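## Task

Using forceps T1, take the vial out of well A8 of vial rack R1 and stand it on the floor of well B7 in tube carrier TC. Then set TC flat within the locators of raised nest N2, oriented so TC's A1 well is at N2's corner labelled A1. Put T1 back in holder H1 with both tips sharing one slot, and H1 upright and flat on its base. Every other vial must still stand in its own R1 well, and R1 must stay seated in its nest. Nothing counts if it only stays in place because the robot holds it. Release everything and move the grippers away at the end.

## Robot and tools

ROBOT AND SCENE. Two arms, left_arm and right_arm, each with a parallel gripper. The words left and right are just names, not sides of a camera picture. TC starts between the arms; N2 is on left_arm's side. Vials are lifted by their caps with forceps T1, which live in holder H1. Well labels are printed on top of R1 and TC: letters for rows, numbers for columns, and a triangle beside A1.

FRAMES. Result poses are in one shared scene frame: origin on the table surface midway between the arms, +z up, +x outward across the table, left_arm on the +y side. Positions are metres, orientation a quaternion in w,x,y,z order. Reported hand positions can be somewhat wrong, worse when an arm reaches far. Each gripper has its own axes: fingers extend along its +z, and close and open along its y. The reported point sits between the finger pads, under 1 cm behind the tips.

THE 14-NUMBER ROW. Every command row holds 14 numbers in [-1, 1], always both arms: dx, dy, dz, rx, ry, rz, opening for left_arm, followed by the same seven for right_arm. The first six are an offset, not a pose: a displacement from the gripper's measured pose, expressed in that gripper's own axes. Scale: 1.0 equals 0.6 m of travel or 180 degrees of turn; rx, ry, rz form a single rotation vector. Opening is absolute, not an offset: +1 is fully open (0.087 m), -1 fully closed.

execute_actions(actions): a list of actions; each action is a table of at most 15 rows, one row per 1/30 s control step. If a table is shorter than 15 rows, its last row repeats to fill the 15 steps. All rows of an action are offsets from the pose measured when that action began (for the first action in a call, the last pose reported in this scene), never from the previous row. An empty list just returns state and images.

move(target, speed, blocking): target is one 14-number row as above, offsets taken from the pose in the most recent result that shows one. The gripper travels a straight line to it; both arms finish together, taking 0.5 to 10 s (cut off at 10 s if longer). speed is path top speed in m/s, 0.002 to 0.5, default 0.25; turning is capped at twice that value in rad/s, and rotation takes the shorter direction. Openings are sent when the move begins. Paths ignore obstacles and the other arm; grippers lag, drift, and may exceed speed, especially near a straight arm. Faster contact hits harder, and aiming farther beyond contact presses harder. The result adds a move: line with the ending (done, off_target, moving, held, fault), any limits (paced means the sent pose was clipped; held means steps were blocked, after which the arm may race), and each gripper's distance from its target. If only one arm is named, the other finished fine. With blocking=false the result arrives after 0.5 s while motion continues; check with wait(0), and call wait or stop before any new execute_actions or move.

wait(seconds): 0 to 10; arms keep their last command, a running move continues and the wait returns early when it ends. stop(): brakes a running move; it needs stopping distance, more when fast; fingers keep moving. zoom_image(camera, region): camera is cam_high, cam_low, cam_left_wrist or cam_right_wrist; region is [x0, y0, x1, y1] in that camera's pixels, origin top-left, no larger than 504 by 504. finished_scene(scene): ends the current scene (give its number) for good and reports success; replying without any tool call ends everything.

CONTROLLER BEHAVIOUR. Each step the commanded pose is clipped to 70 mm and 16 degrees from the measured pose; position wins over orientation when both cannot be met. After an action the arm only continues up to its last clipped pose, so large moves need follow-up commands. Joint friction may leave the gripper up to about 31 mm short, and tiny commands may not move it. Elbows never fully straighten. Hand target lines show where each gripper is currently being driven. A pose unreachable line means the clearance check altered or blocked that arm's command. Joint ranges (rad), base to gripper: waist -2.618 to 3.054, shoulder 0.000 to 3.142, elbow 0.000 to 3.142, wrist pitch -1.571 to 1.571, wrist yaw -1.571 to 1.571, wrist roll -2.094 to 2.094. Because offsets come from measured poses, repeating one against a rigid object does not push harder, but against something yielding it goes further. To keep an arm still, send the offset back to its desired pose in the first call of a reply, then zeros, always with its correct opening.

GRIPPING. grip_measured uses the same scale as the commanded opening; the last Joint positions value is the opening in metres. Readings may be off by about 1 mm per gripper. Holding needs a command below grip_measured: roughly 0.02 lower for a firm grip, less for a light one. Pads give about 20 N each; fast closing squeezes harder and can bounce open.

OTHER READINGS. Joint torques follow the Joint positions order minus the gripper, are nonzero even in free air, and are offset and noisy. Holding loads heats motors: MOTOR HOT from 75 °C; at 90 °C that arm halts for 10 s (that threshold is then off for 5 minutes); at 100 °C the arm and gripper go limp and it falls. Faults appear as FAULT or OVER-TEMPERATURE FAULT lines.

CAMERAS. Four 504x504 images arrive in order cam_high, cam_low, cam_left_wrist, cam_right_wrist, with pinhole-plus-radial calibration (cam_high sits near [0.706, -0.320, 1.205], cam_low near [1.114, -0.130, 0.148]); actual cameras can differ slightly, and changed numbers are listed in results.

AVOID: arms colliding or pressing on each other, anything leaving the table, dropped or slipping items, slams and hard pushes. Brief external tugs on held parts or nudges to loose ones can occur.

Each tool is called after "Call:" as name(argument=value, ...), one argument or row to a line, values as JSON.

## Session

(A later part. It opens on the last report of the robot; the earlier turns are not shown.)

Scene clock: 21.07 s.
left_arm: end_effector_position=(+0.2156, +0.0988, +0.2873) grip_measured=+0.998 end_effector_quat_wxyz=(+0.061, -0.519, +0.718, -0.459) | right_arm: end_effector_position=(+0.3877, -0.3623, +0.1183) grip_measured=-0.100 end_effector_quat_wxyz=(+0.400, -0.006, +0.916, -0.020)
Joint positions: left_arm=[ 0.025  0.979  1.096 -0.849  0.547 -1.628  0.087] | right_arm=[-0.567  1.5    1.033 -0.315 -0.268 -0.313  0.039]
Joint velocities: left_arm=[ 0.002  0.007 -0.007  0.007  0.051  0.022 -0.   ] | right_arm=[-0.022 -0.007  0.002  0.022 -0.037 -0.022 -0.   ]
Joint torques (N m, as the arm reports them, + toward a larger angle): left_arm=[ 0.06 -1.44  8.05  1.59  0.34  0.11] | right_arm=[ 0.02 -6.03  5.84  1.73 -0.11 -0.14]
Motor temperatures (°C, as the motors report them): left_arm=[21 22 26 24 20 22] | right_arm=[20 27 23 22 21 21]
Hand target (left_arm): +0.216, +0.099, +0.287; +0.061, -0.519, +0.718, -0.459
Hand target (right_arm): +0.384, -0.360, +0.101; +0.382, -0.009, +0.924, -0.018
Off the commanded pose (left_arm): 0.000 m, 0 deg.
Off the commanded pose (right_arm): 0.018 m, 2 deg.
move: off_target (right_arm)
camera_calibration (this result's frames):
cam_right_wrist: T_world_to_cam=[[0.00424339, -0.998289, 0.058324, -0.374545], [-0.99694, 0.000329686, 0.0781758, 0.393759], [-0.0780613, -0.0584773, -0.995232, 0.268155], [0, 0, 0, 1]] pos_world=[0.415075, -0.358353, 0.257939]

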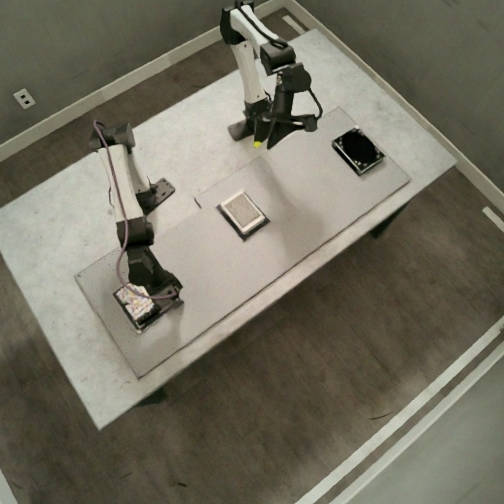

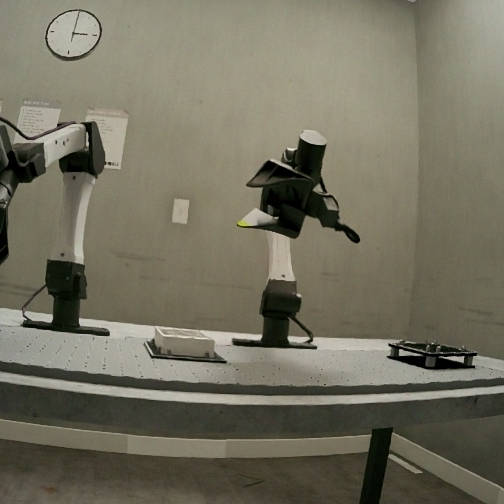

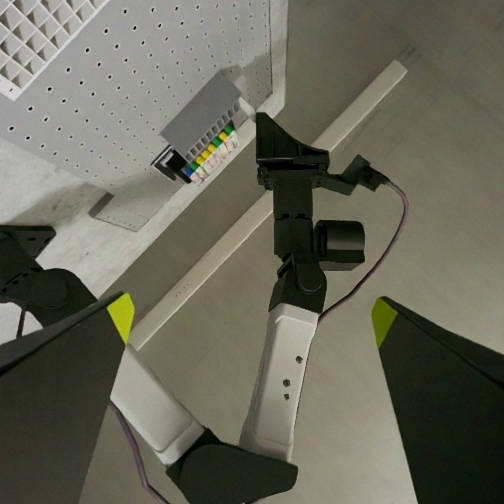

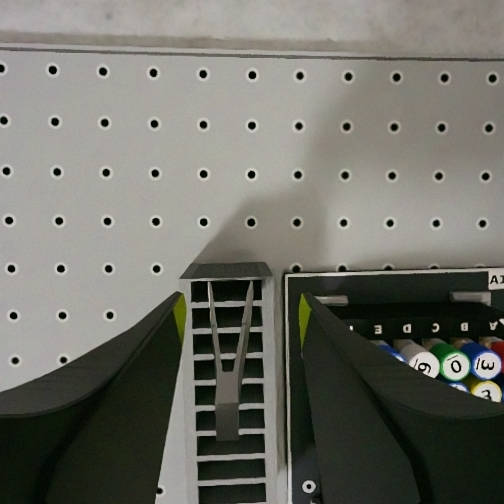

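Call:
move(
  target=[0,0,0,0,0,0,1,0.04,0.01,0.035,0,0.015,0,-0.1],
  speed=0.05,
)

Call:
move(
  target=[0,0,0,0,0,0,1,0,0,0,0,0,0,-0.7],
)

Call:
move(
  target=[0,0,0,0,0,0,1,-0.05,0,-0.05,0,0,0,-0.7],
  speed=0.04,
)

Scene clock: 22.60 s.
left_arm: end_effector_position=(+0.2156, +0.0988, +0.2873) grip_measured=+0.998 end_effector_quat_wxyz=(+0.061, -0.519, +0.718, -0.459) | right_arm: end_effector_position=(+0.3905, -0.3607, +0.1029) grip_measured=-0.100 end_effector_quat_wxyz=(+0.394, -0.009, +0.919, -0.024)
Joint positions: left_arm=[ 0.025  0.979  1.096 -0.849  0.547 -1.628  0.087] | right_arm=[-0.553  1.527  1.002 -0.263 -0.25  -0.313  0.039]
Joint velocities: left_arm=[-0.002  0.002  0.007 -0.022  0.037 -0.037 -0.   ] | right_arm=[-0.007 -0.007 -0.017  0.022  0.007 -0.022  0.001]
Joint torques (N m, as the arm reports them, + toward a larger angle): left_arm=[ 0.14 -1.46  8.14  1.58  0.33  0.09] | right_arm=[ 0.12 -6.31  5.65  1.75 -0.12  0.01]
Motor temperatures (°C, as the motors report them): left_arm=[21 22 26 24 20 22] | right_arm=[20 27 23 23 21 21]
Hand target (left_arm): +0.216, +0.099, +0.287; +0.061, -0.519, +0.718, -0.459
Hand target (right_arm): +0.386, -0.357, +0.087; +0.378, -0.005, +0.926, -0.020
Off the commanded pose (left_arm): 0.000 m, 0 deg.
Off the commanded pose (right_arm): 0.017 m, 2 deg.
move: off_target (right_arm)
camera_calibration (this result's frames):
cam_right_wrist: T_world_to_cam=[[0.0067889, -0.997728, 0.0670351, -0.373704], [-0.99596, -0.000743637, 0.0897965, 0.395826], [-0.0895426, -0.0673739, -0.993702, 0.254269], [0, 0, 0, 1]] pos_world=[0.419532, -0.355429, 0.242175]

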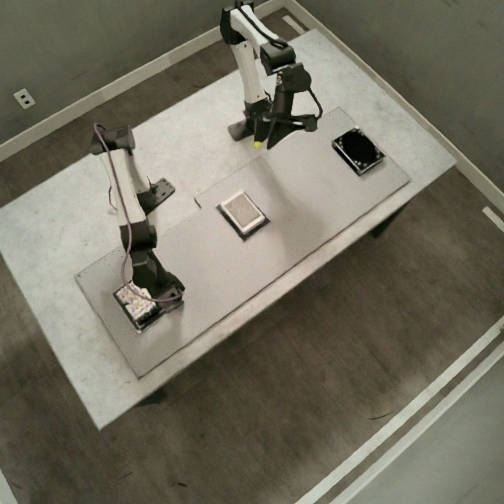

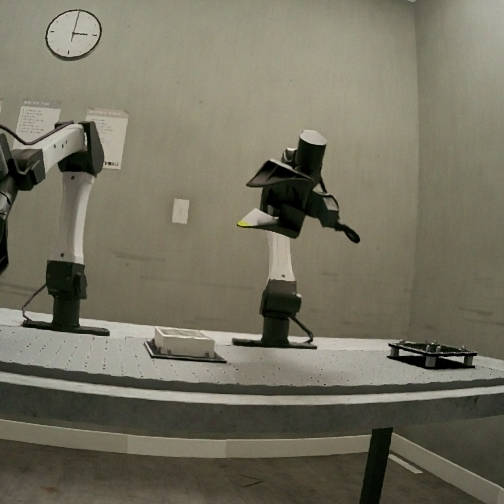

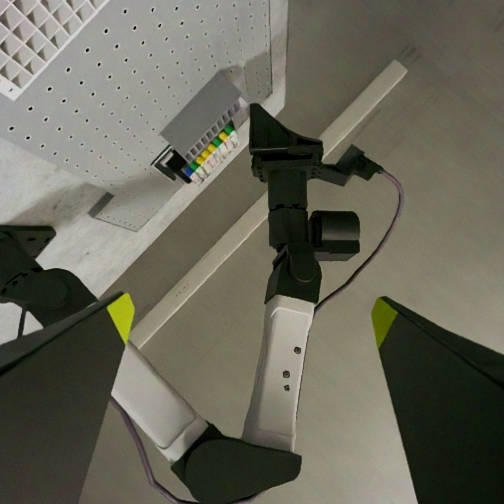

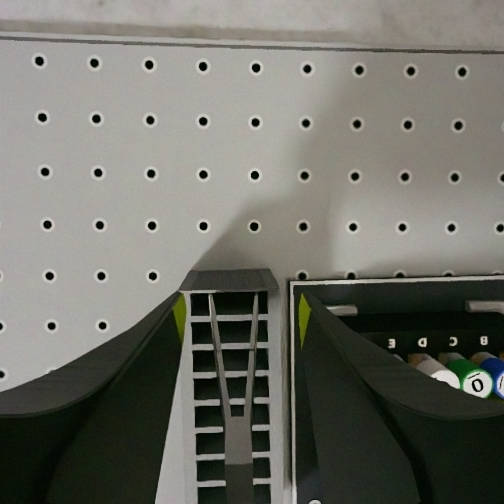

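Scene clock: 23.10 s.
left_arm: end_effector_position=(+0.2156, +0.0988, +0.2873) grip_measured=+0.998 end_effector_quat_wxyz=(+0.061, -0.519, +0.718, -0.459) | right_arm: end_effector_position=(+0.3906, -0.3607, +0.1029) grip_measured=-0.700 end_effector_quat_wxyz=(+0.395, -0.009, +0.918, -0.024)
Joint positions: left_arm=[ 0.025  0.979  1.096 -0.849  0.547 -1.628  0.087] | right_arm=[-0.553  1.527  1.002 -0.263 -0.25  -0.313  0.013]
Joint velocities: left_arm=[ 0.002 -0.007 -0.007 -0.051 -0.037  0.037 -0.   ] | right_arm=[-0.007 -0.012  0.007  0.007  0.022  0.007 -0.001]
Joint torques (N m, as the arm reports them, + toward a larger angle): left_arm=[ 0.04 -1.54  7.87  1.6   0.31  0.09] | right_arm=[-0.44 -8.09  7.74  1.67 -0.18 -0.05]
Motor temperatures (°C, as the motors report them): left_arm=[21 22 26 25 20 22] | right_arm=[20 27 23 23 21 21]
Hand target (left_arm): +0.216, +0.099, +0.287; +0.061, -0.519, +0.718, -0.459
Hand target (right_arm): +0.391, -0.361, +0.103; +0.395, -0.009, +0.919, -0.024
Off the commanded pose (left_arm): 0.000 m, 0 deg.
Off the commanded pose (right_arm): 0.000 m, 0 deg.
move: done
camera_calibration (this result's frames):
cam_right_wrist: T_world_to_cam=[[0.0067653, -0.997718, 0.0671851, -0.37374], [-0.995991, -0.000730383, 0.0894464, 0.395945], [-0.0891932, -0.0675209, -0.993723, 0.254142], [0, 0, 0, 1]] pos_world=[0.419554, -0.355438, 0.242241]

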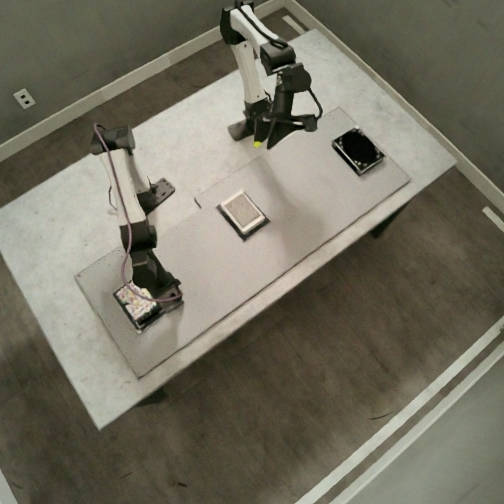

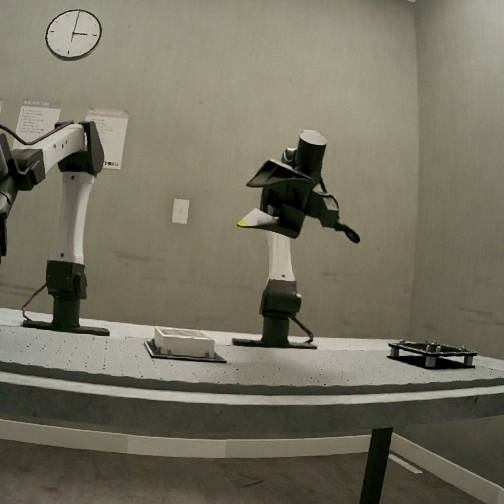

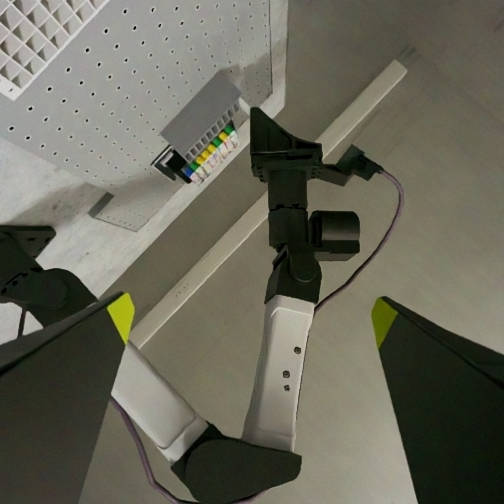

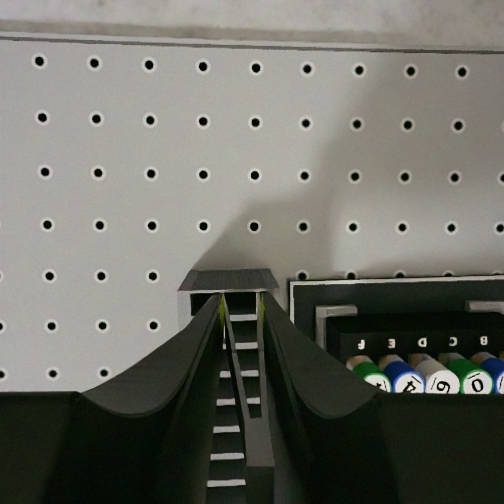

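Scene clock: 24.63 s.
left_arm: end_effector_position=(+0.2156, +0.0988, +0.2873) grip_measured=+0.998 end_effector_quat_wxyz=(+0.061, -0.519, +0.718, -0.459) | right_arm: end_effector_position=(+0.3903, -0.3606, +0.1362) grip_measured=-0.700 end_effector_quat_wxyz=(+0.392, -0.008, +0.920, -0.023)
Joint positions: left_arm=[ 0.025  0.979  1.096 -0.849  0.547 -1.628  0.087] | right_arm=[-0.553  1.502  1.117 -0.41  -0.25  -0.313  0.013]
Joint velocities: left_arm=[-0.002 -0.002  0.002 -0.007  0.037 -0.022  0.   ] | right_arm=[-0.022 -0.002 -0.017 -0.007 -0.066 -0.051 -0.001]
Joint torques (N m, as the arm reports them, + toward a larger angle): left_arm=[ 0.02 -1.44  8.    1.6   0.32  0.08] | right_arm=[-0.16 -9.25  9.47  1.46 -0.12 -0.04]
Motor temperatures (°C, as the motors report them): left_arm=[21 22 26 25 20 22] | right_arm=[20 27 23 23 21 21]
Hand target (left_arm): +0.216, +0.099, +0.287; +0.061, -0.519, +0.718, -0.459
Hand target (right_arm): +0.390, -0.359, +0.145; +0.395, -0.009, +0.918, -0.024
Off the commanded pose (left_arm): 0.000 m, 0 deg.
Off the commanded pose (right_arm): 0.009 m, 0 deg.
move: done
camera_calibration (this result's frames):
cam_right_wrist: T_world_to_cam=[[0.00713655, -0.997874, 0.0647849, -0.375725], [-0.995472, -0.000948659, 0.0950467, 0.391625], [-0.0947832, -0.0651699, -0.993362, 0.2902], [0, 0, 0, 1]] pos_world=[0.420039, -0.355642, 0.275392]

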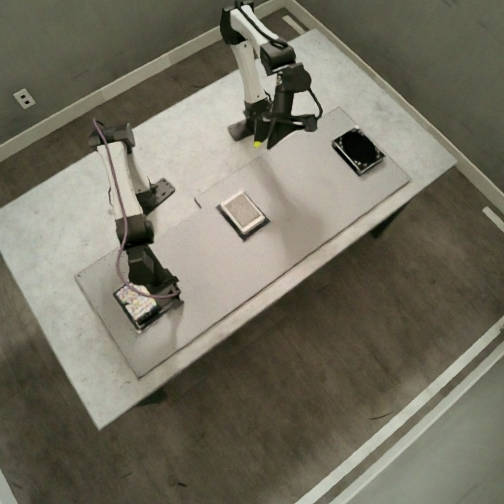

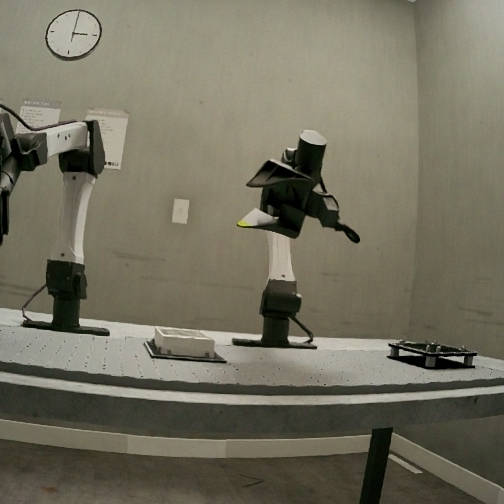

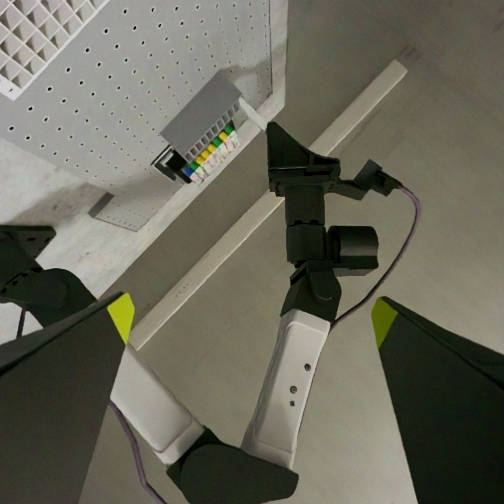

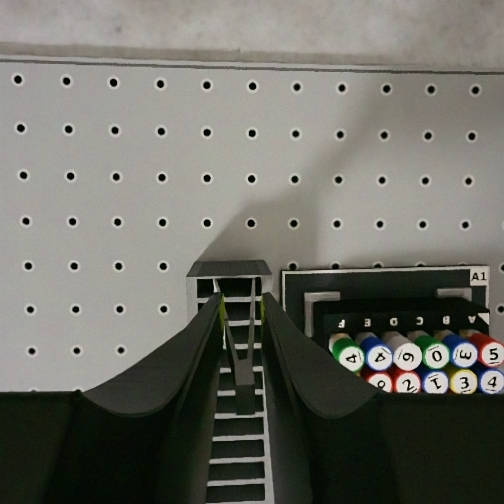

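Call:
move(
  target=[0,0,0,0,0,0,1,0.075,0.004,0.07,0,0.01,0,-0.1],
  speed=0.05,
)

Call:
move(
  target=[0,0,0,0,0,0,1,0,0,0,0,0,0,-0.78],
)

Call:
move(
  target=[0,0,0,0,0,0,1,-0.13,0,-0.13,0,0,0,-0.78],
  speed=0.04,
)

Scene clock: 27.13 s.
left_arm: end_effector_position=(+0.2156, +0.0988, +0.2873) grip_measured=+0.998 end_effector_quat_wxyz=(+0.061, -0.519, +0.718, -0.459) | right_arm: end_effector_position=(+0.3946, -0.3626, +0.0924) grip_measured=-0.100 end_effector_quat_wxyz=(+0.396, -0.009, +0.918, -0.025)
Joint positions: left_arm=[ 0.025  0.979  1.096 -0.849  0.547 -1.628  0.087] | right_arm=[-0.553  1.556  0.984 -0.214 -0.249 -0.313  0.039]
Joint velocities: left_arm=[-0.002  0.012 -0.007  0.007 -0.051 -0.066 -0.   ] | right_arm=[-0.007 -0.007 -0.017 -0.022  0.007 -0.007 -0.   ]
Joint torques (N m, as the arm reports them, + toward a larger angle): left_arm=[-0.04 -1.53  7.97  1.57  0.33  0.1 ] | right_arm=[-0.25 -6.33  5.5   1.77 -0.09 -0.08]
Motor temperatures (°C, as the motors report them): left_arm=[21 22 27 25 20 22] | right_arm=[20 27 23 23 21 21]
Hand target (left_arm): +0.216, +0.099, +0.287; +0.061, -0.519, +0.718, -0.459
Hand target (right_arm): +0.389, -0.361, +0.075; +0.378, -0.008, +0.926, -0.023
Off the commanded pose (left_arm): 0.000 m, 0 deg.
Off the commanded pose (right_arm): 0.019 m, 2 deg.
move: off_target (right_arm)
camera_calibration (this result's frames):
cam_right_wrist: T_world_to_cam=[[0.00581335, -0.997601, 0.068977, -0.374725], [-0.996181, 0.000231659, 0.0873081, 0.401543], [-0.0871147, -0.0692212, -0.99379, 0.242501], [0, 0, 0, 1]] pos_world=[0.423314, -0.357133, 0.231784]

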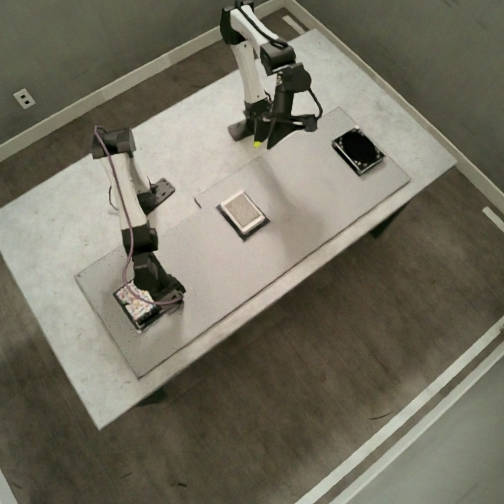

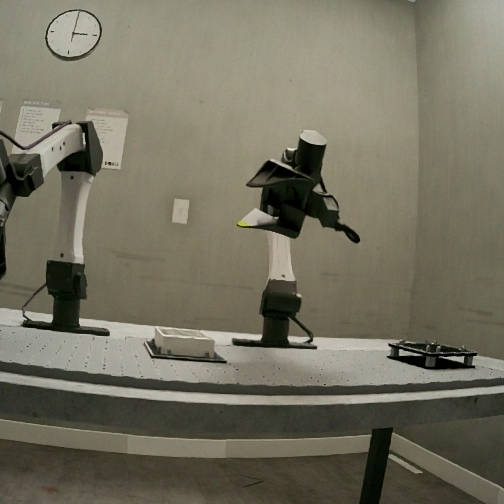

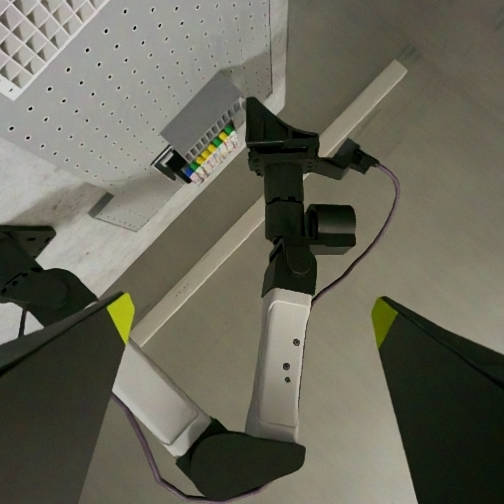

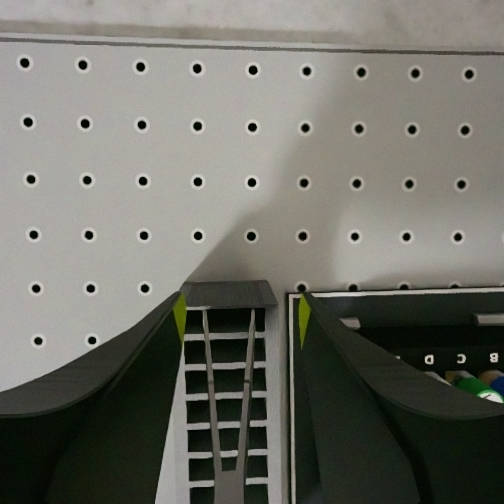

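Scene clock: 27.63 s.
left_arm: end_effector_position=(+0.2156, +0.0988, +0.2873) grip_measured=+0.998 end_effector_quat_wxyz=(+0.061, -0.519, +0.718, -0.459) | right_arm: end_effector_position=(+0.3946, -0.3626, +0.0924) grip_measured=-0.780 end_effector_quat_wxyz=(+0.396, -0.009, +0.918, -0.025)
Joint positions: left_arm=[ 0.025  0.979  1.096 -0.849  0.547 -1.628  0.087] | right_arm=[-0.553  1.556  0.984 -0.214 -0.249 -0.313  0.01 ]
Joint velocities: left_arm=[-0.007 -0.012 -0.007  0.037 -0.022 -0.007  0.001] | right_arm=[-0.017 -0.007  0.002 -0.037  0.007 -0.007  0.001]
Joint torques (N m, as the arm reports them, + toward a larger angle): left_arm=[ 0.07 -1.55  7.95  1.57  0.3   0.11] | right_arm=[-0.61 -8.25  7.77  1.69 -0.14 -0.03]
Motor temperatures (°C, as the motors report them): left_arm=[21 22 27 25 20 22] | right_arm=[20 27 23 23 21 21]
Hand target (left_arm): +0.216, +0.099, +0.287; +0.061, -0.519, +0.718, -0.459
Hand target (right_arm): +0.395, -0.363, +0.092; +0.396, -0.008, +0.918, -0.025
Off the commanded pose (left_arm): 0.000 m, 0 deg.
Off the commanded pose (right_arm): 0.000 m, 0 deg.
move: done
camera_calibration (this result's frames):
cam_right_wrist: T_world_to_cam=[[0.00581335, -0.997601, 0.068977, -0.374725], [-0.996181, 0.000231659, 0.0873081, 0.401543], [-0.0871147, -0.0692212, -0.99379, 0.242501], [0, 0, 0, 1]] pos_world=[0.423314, -0.357133, 0.231784]

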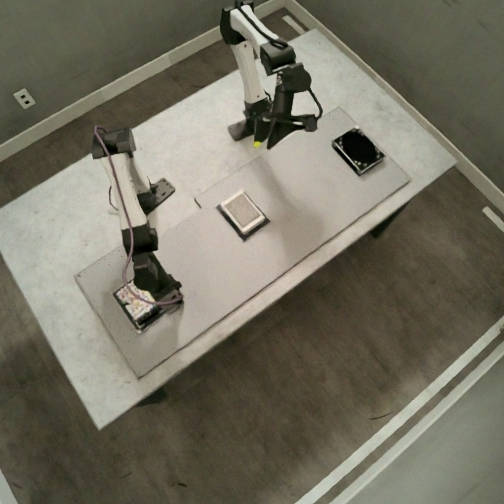

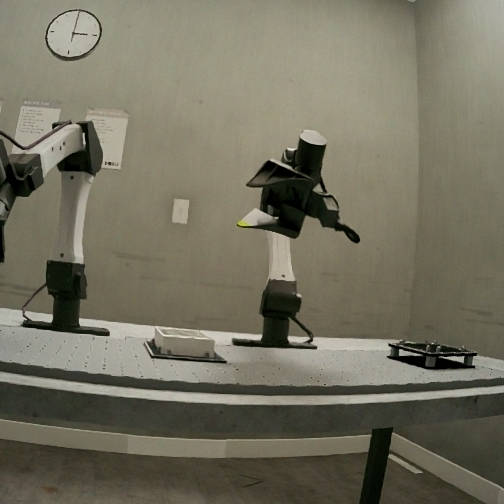

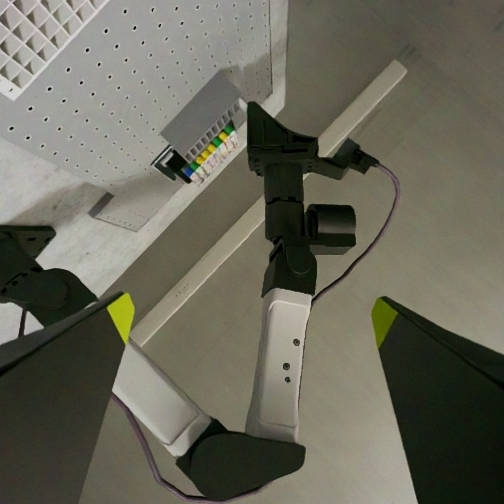

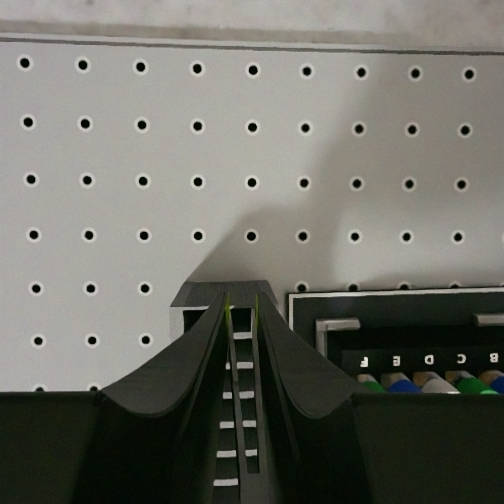

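Scene clock: 30.87 s.
left_arm: end_effector_position=(+0.2156, +0.0988, +0.2873) grip_measured=+0.998 end_effector_quat_wxyz=(+0.061, -0.519, +0.718, -0.459) | right_arm: end_effector_position=(+0.3937, -0.3599, +0.1932) grip_measured=-0.780 end_effector_quat_wxyz=(+0.393, -0.010, +0.919, -0.022)
Joint positions: left_arm=[ 0.025  0.979  1.096 -0.849  0.547 -1.628  0.087] | right_arm=[-0.548  1.505  1.346 -0.633 -0.249 -0.313  0.01 ]
Joint velocities: left_arm=[ 0.002 -0.007 -0.012 -0.037 -0.007 -0.022 -0.001] | right_arm=[ 0.012  0.012 -0.007 -0.037  0.007 -0.007 -0.001]
Joint torques (N m, as the arm reports them, + toward a larger angle): left_arm=[ 0.13 -1.56  8.01  1.56  0.32  0.09] | right_arm=[ 0.25 -9.19  9.56  1.44 -0.1   0.03]
Motor temperatures (°C, as the motors report them): left_arm=[21 22 27 25 20 22] | right_arm=[20 27 24 23 21 21]
Hand target (left_arm): +0.216, +0.099, +0.287; +0.061, -0.519, +0.718, -0.459
Hand target (right_arm): +0.392, -0.357, +0.203; +0.396, -0.008, +0.918, -0.025
Off the commanded pose (left_arm): 0.000 m, 0 deg.
Off the commanded pose (right_arm): 0.010 m, 0 deg.
move: done
camera_calibration (this result's frames):
cam_right_wrist: T_world_to_cam=[[0.0110428, -0.997776, 0.0657332, -0.380432], [-0.9956, -0.00485346, 0.0935841, 0.388523], [-0.093057, -0.0664774, -0.993439, 0.346076], [0, 0, 0, 1]] pos_world=[0.423219, -0.354694, 0.332453]

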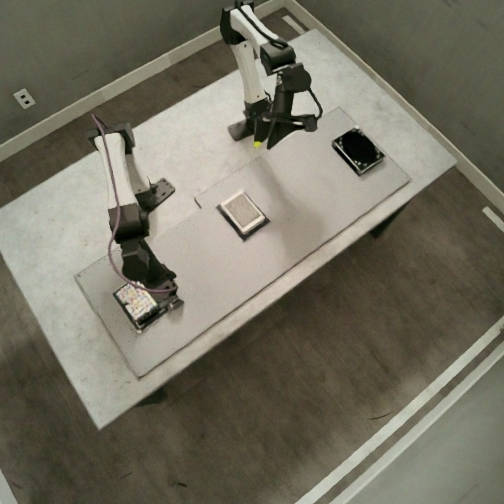

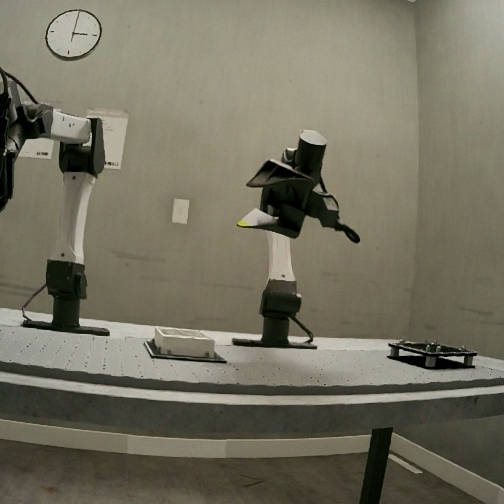

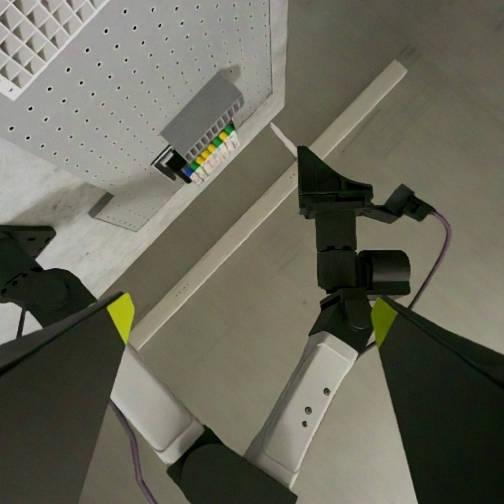

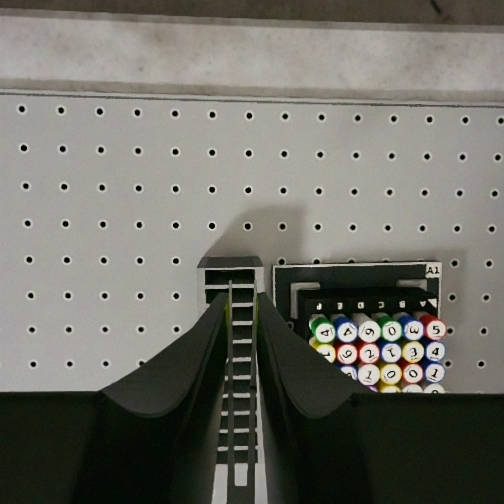

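Call:
move(
  target=[0,0,0,0,0,0,1,0.242,-0.22,-0.088,0,0,0,-0.78],
  speed=0.08,
)

Scene clock: 35.93 s.
left_arm: end_effector_position=(+0.2156, +0.0988, +0.2873) grip_measured=+0.998 end_effector_quat_wxyz=(+0.061, -0.519, +0.718, -0.459) | right_arm: end_effector_position=(+0.2580, -0.5005, +0.1475) grip_measured=-0.780 end_effector_quat_wxyz=(+0.401, -0.017, +0.915, -0.052)
Joint positions: left_arm=[ 0.025  0.979  1.096 -0.849  0.547 -1.628  0.087] | right_arm=[-1.198  1.475  1.163 -0.68  -0.636 -0.884  0.01 ]
Joint velocities: left_arm=[ 0.002 -0.002 -0.007  0.022 -0.037 -0.037  0.   ] | right_arm=[-0.012 -0.002 -0.012 -0.051  0.022 -0.037 -0.001]
Joint torques (N m, as the arm reports them, + toward a larger angle): left_arm=[ 0.   -1.43  8.03  1.56  0.32  0.08] | right_arm=[-1.11 -5.65  6.16  1.19 -0.43 -0.1 ]
Motor temperatures (°C, as the motors report them): left_arm=[21 22 27 25 20 22] | right_arm=[20 28 24 23 21 21]
Hand target (left_arm): +0.216, +0.099, +0.287; +0.061, -0.519, +0.718, -0.459
Hand target (right_arm): +0.254, -0.494, +0.133; +0.391, -0.012, +0.920, -0.029
Off the commanded pose (left_arm): 0.000 m, 0 deg.
Off the commanded pose (right_arm): 0.017 m, 4 deg.
move: off_target (right_arm)
camera_calibration (this result's frames):
cam_right_wrist: T_world_to_cam=[[-0.00159649, -0.992202, 0.12463, -0.518898], [-0.997133, 0.0110084, 0.0748663, 0.268117], [-0.0756544, -0.124153, -0.989375, 0.244693], [0, 0, 0, 1]] pos_world=[0.285032, -0.487424, 0.28669]

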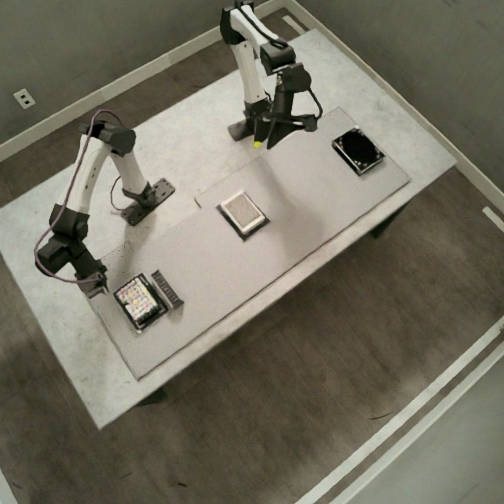

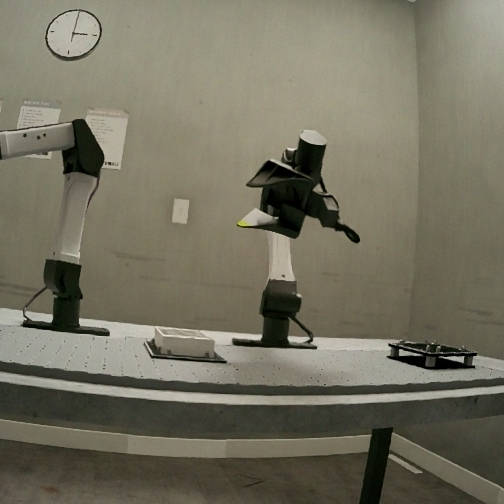

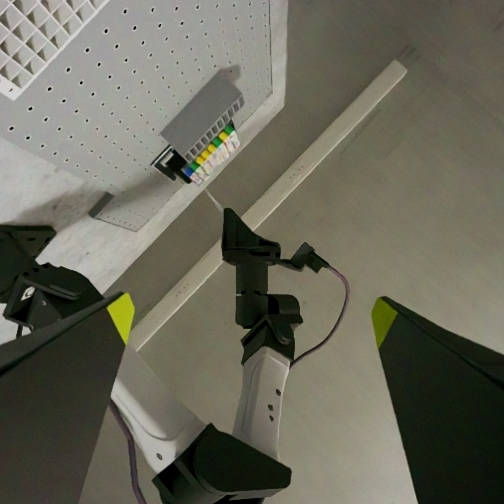

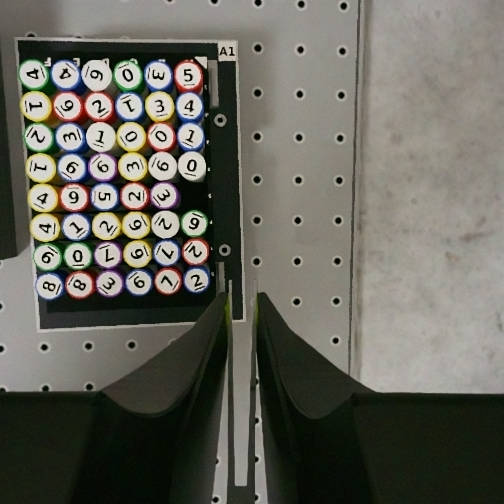

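Call:
move(
  target=[0,0,0,0,0,0,1,0.035,0.032,0.02,-0.024,0,0.026,-0.78],
  speed=0.04,
)

Scene clock: 38.23 s.
left_arm: end_effector_position=(+0.2156, +0.0988, +0.2873) grip_measured=+0.998 end_effector_quat_wxyz=(+0.061, -0.519, +0.718, -0.459) | right_arm: end_effector_position=(+0.2579, -0.4903, +0.1394) grip_measured=-0.780 end_effector_quat_wxyz=(+0.412, -0.011, +0.911, -0.025)
Joint positions: left_arm=[ 0.025  0.979  1.096 -0.849  0.547 -1.628  0.087] | right_arm=[-1.207  1.475  1.129 -0.676 -0.687 -0.876  0.01 ]
Joint velocities: left_arm=[-0.007  0.012  0.007 -0.022  0.022 -0.066  0.   ] | right_arm=[-0.002  0.007 -0.012 -0.022 -0.037 -0.066  0.001]
Joint torques (N m, as the arm reports them, + toward a larger angle): left_arm=[ 0.12 -1.51  7.98  1.58  0.32  0.1 ] | right_arm=[-1.25 -5.8   4.8   1.19 -0.45  0.04]
Motor temperatures (°C, as the motors report them): left_arm=[21 22 28 25 20 22] | right_arm=[20 28 24 23 21 21]
Hand target (left_arm): +0.216, +0.099, +0.287; +0.061, -0.519, +0.718, -0.459
Hand target (right_arm): +0.253, -0.484, +0.123; +0.402, +0.006, +0.916, -0.001
Off the commanded pose (left_arm): 0.000 m, 0 deg.
Off the commanded pose (right_arm): 0.019 m, 4 deg.
move: off_target (right_arm)
camera_calibration (this result's frames):
cam_right_wrist: T_world_to_cam=[[0.00874096, -0.997402, 0.0714993, -0.50559], [-0.998609, -0.00498835, 0.0524956, 0.264177], [-0.0520026, -0.0718587, -0.996058, 0.258426], [0, 0, 0, 1]] pos_world=[0.281668, -0.484389, 0.279689]

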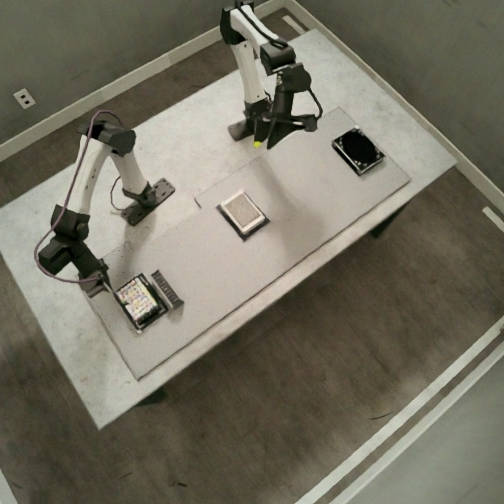

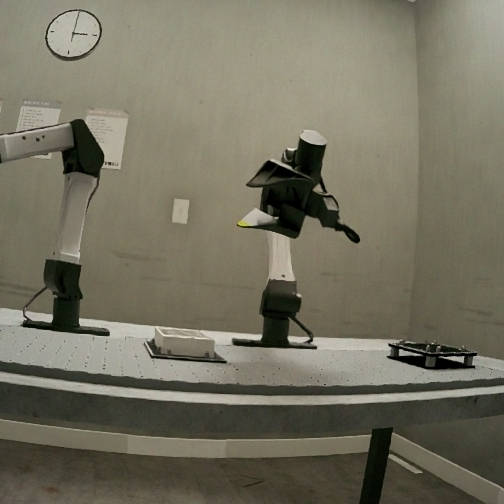

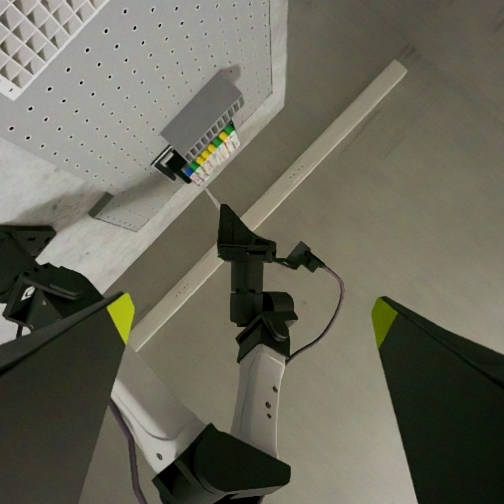

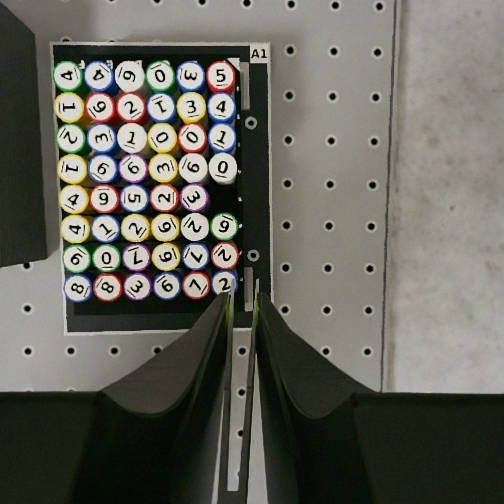

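Call:
move(
  target=[0,0,0,0,0,0,1,0.045,0.022,0.015,-0.012,0.012,0.012,-0.78],
  speed=0.03,
)

Scene clock: 39.87 s.
left_arm: end_effector_position=(+0.2156, +0.0988, +0.2873) grip_measured=+0.998 end_effector_quat_wxyz=(+0.061, -0.519, +0.718, -0.459) | right_arm: end_effector_position=(+0.2591, -0.4905, +0.1365) grip_measured=-0.780 end_effector_quat_wxyz=(+0.419, -0.015, +0.907, -0.025)
Joint positions: left_arm=[ 0.025  0.979  1.096 -0.849  0.547 -1.628  0.087] | right_arm=[-1.212  1.475  1.109 -0.649 -0.704 -0.881  0.01 ]
Joint velocities: left_arm=[ 0.007 -0.017 -0.017  0.051  0.051  0.051  0.001] | right_arm=[ 0.002 -0.012 -0.002  0.022 -0.022 -0.007 -0.001]
Joint torques (N m, as the arm reports them, + toward a larger angle): left_arm=[ 0.04 -1.53  8.    1.59  0.3   0.1 ] | right_arm=[-0.94 -6.68  3.3   1.03 -0.21 -0.11]
Motor temperatures (°C, as the motors report them): left_arm=[21 22 28 26 20 22] | right_arm=[20 28 24 23 21 21]
Hand target (left_arm): +0.216, +0.099, +0.287; +0.061, -0.519, +0.718, -0.459
Hand target (right_arm): +0.247, -0.478, +0.114; +0.395, -0.001, +0.919, +0.000
Off the commanded pose (left_arm): 0.000 m, 0 deg.
Off the commanded pose (right_arm): 0.029 m, 4 deg.
move: off_target (right_arm)
camera_calibration (this result's frames):
cam_right_wrist: T_world_to_cam=[[0.0154403, -0.997101, 0.0745046, -0.507553], [-0.999275, -0.0127939, 0.0358678, 0.264153], [-0.0348106, -0.0750043, -0.996575, 0.249654], [0, 0, 0, 1]] pos_world=[0.280489, -0.483977, 0.277139]

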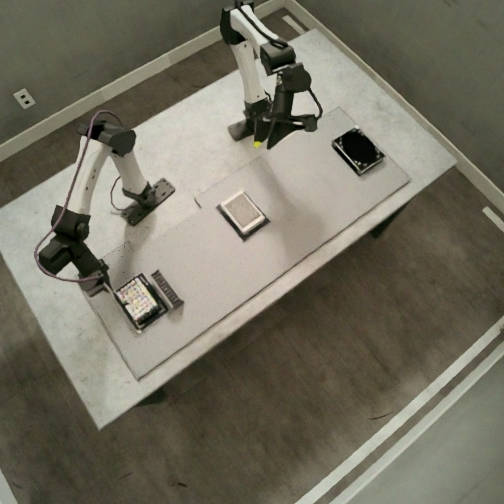

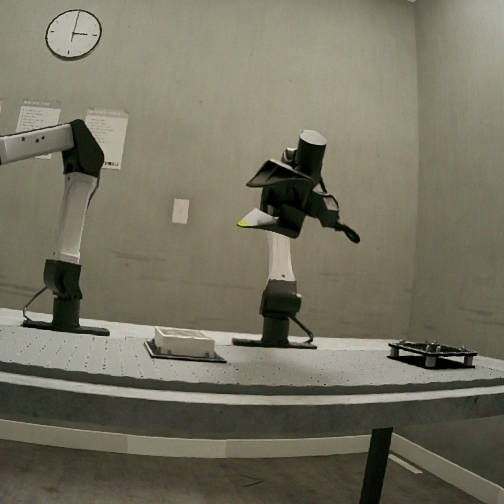

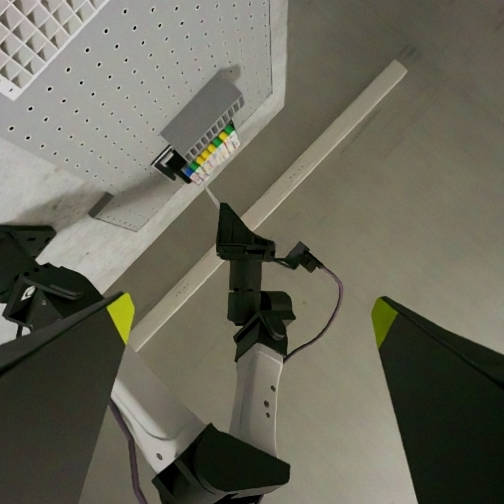

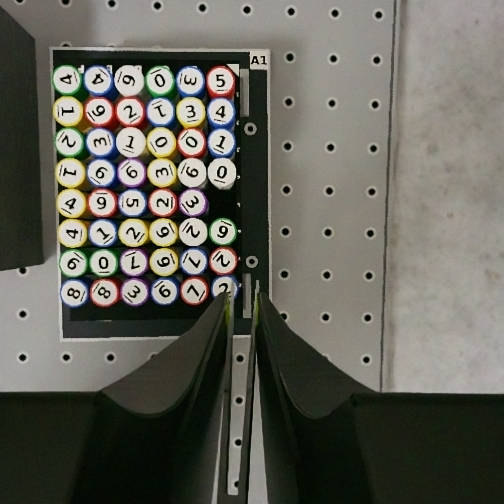

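Call:
move(
  target=[0,0,0,0,0,0,1,-0.01,0.03,-0.025,-0.012,0.012,0.012,-0.78],
  speed=0.03,
)

Call:
zoom_image(
  camera="cam_left_wrist",
  region=[150, 130, 270, 230],
)

Scene clock: 41.77 s.
left_arm: end_effector_position=(+0.2156, +0.0988, +0.2873) grip_measured=+0.998 end_effector_quat_wxyz=(+0.061, -0.519, +0.718, -0.459) | right_arm: end_effector_position=(+0.2520, -0.4754, +0.1392) grip_measured=-0.780 end_effector_quat_wxyz=(+0.403, -0.004, +0.915, +0.005)
Joint positions: left_arm=[ 0.025  0.979  1.096 -0.849  0.547 -1.628  0.087] | right_arm=[-1.208  1.468  1.14  -0.76  -0.704 -0.882  0.01 ]
Joint velocities: left_arm=[-0.012  0.017 -0.007 -0.007  0.022  0.081  0.001] | right_arm=[-0.002 -0.002  0.002 -0.022 -0.007 -0.066 -0.   ]
Joint torques (N m, as the arm reports them, + toward a larger angle): left_arm=[-0.01 -1.36  8.06  1.56  0.3   0.1 ] | right_arm=[ 0.26 -9.18  8.89  0.99 -0.31  0.04]
Motor temperatures (°C, as the motors report them): left_arm=[21 22 28 26 20 22] | right_arm=[20 28 24 23 21 21]
Hand target (left_arm): +0.216, +0.099, +0.287; +0.061, -0.519, +0.718, -0.459
Hand target (right_arm): +0.252, -0.472, +0.150; +0.403, -0.005, +0.915, +0.000
Off the commanded pose (left_arm): 0.000 m, 0 deg.
Off the commanded pose (right_arm): 0.011 m, 1 deg.
move: off_target (right_arm)
camera_calibration (this result's frames):
cam_right_wrist: T_world_to_cam=[[0.0210674, -0.999716, 0.0111331, -0.486442], [-0.997251, -0.0202216, 0.0712887, 0.248202], [-0.0710434, -0.0126044, -0.997394, 0.292168], [0, 0, 0, 1]] pos_world=[0.278524, -0.477602, 0.279128]

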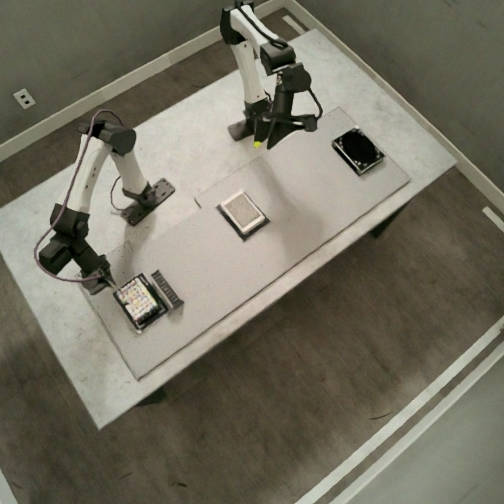

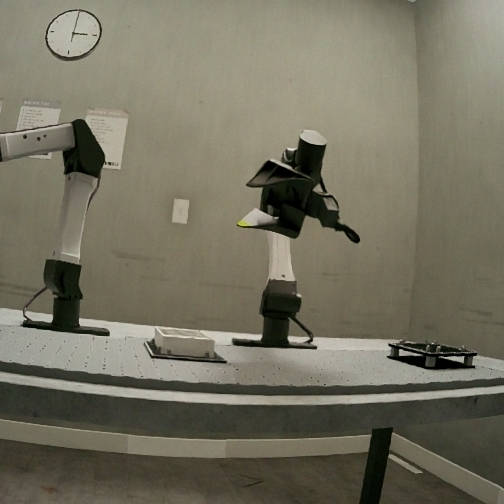

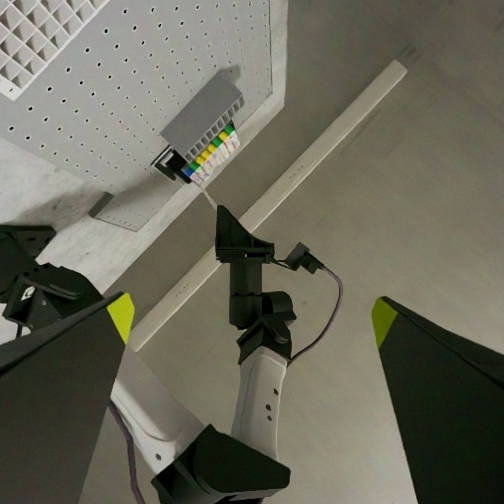

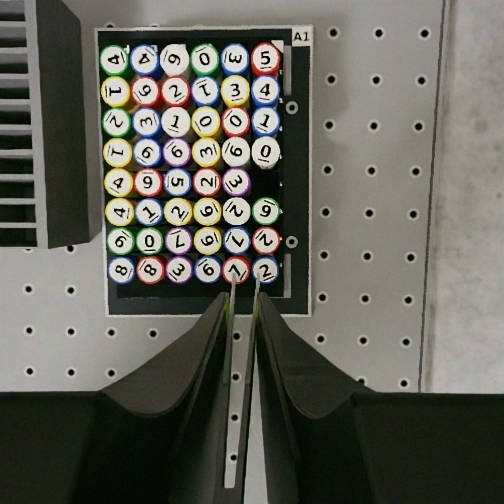

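Region (150, 130, 270, 230) of cam_left_wrist's 504x504 image, scaled by 4.200, with more detail than that image has.

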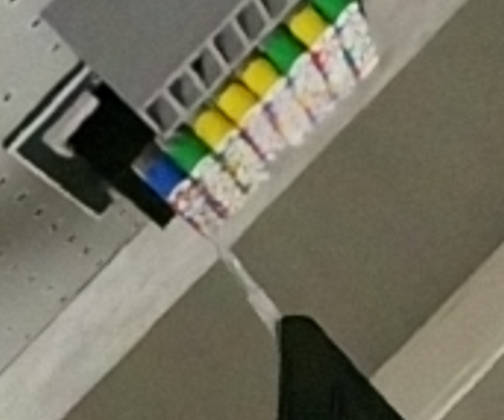

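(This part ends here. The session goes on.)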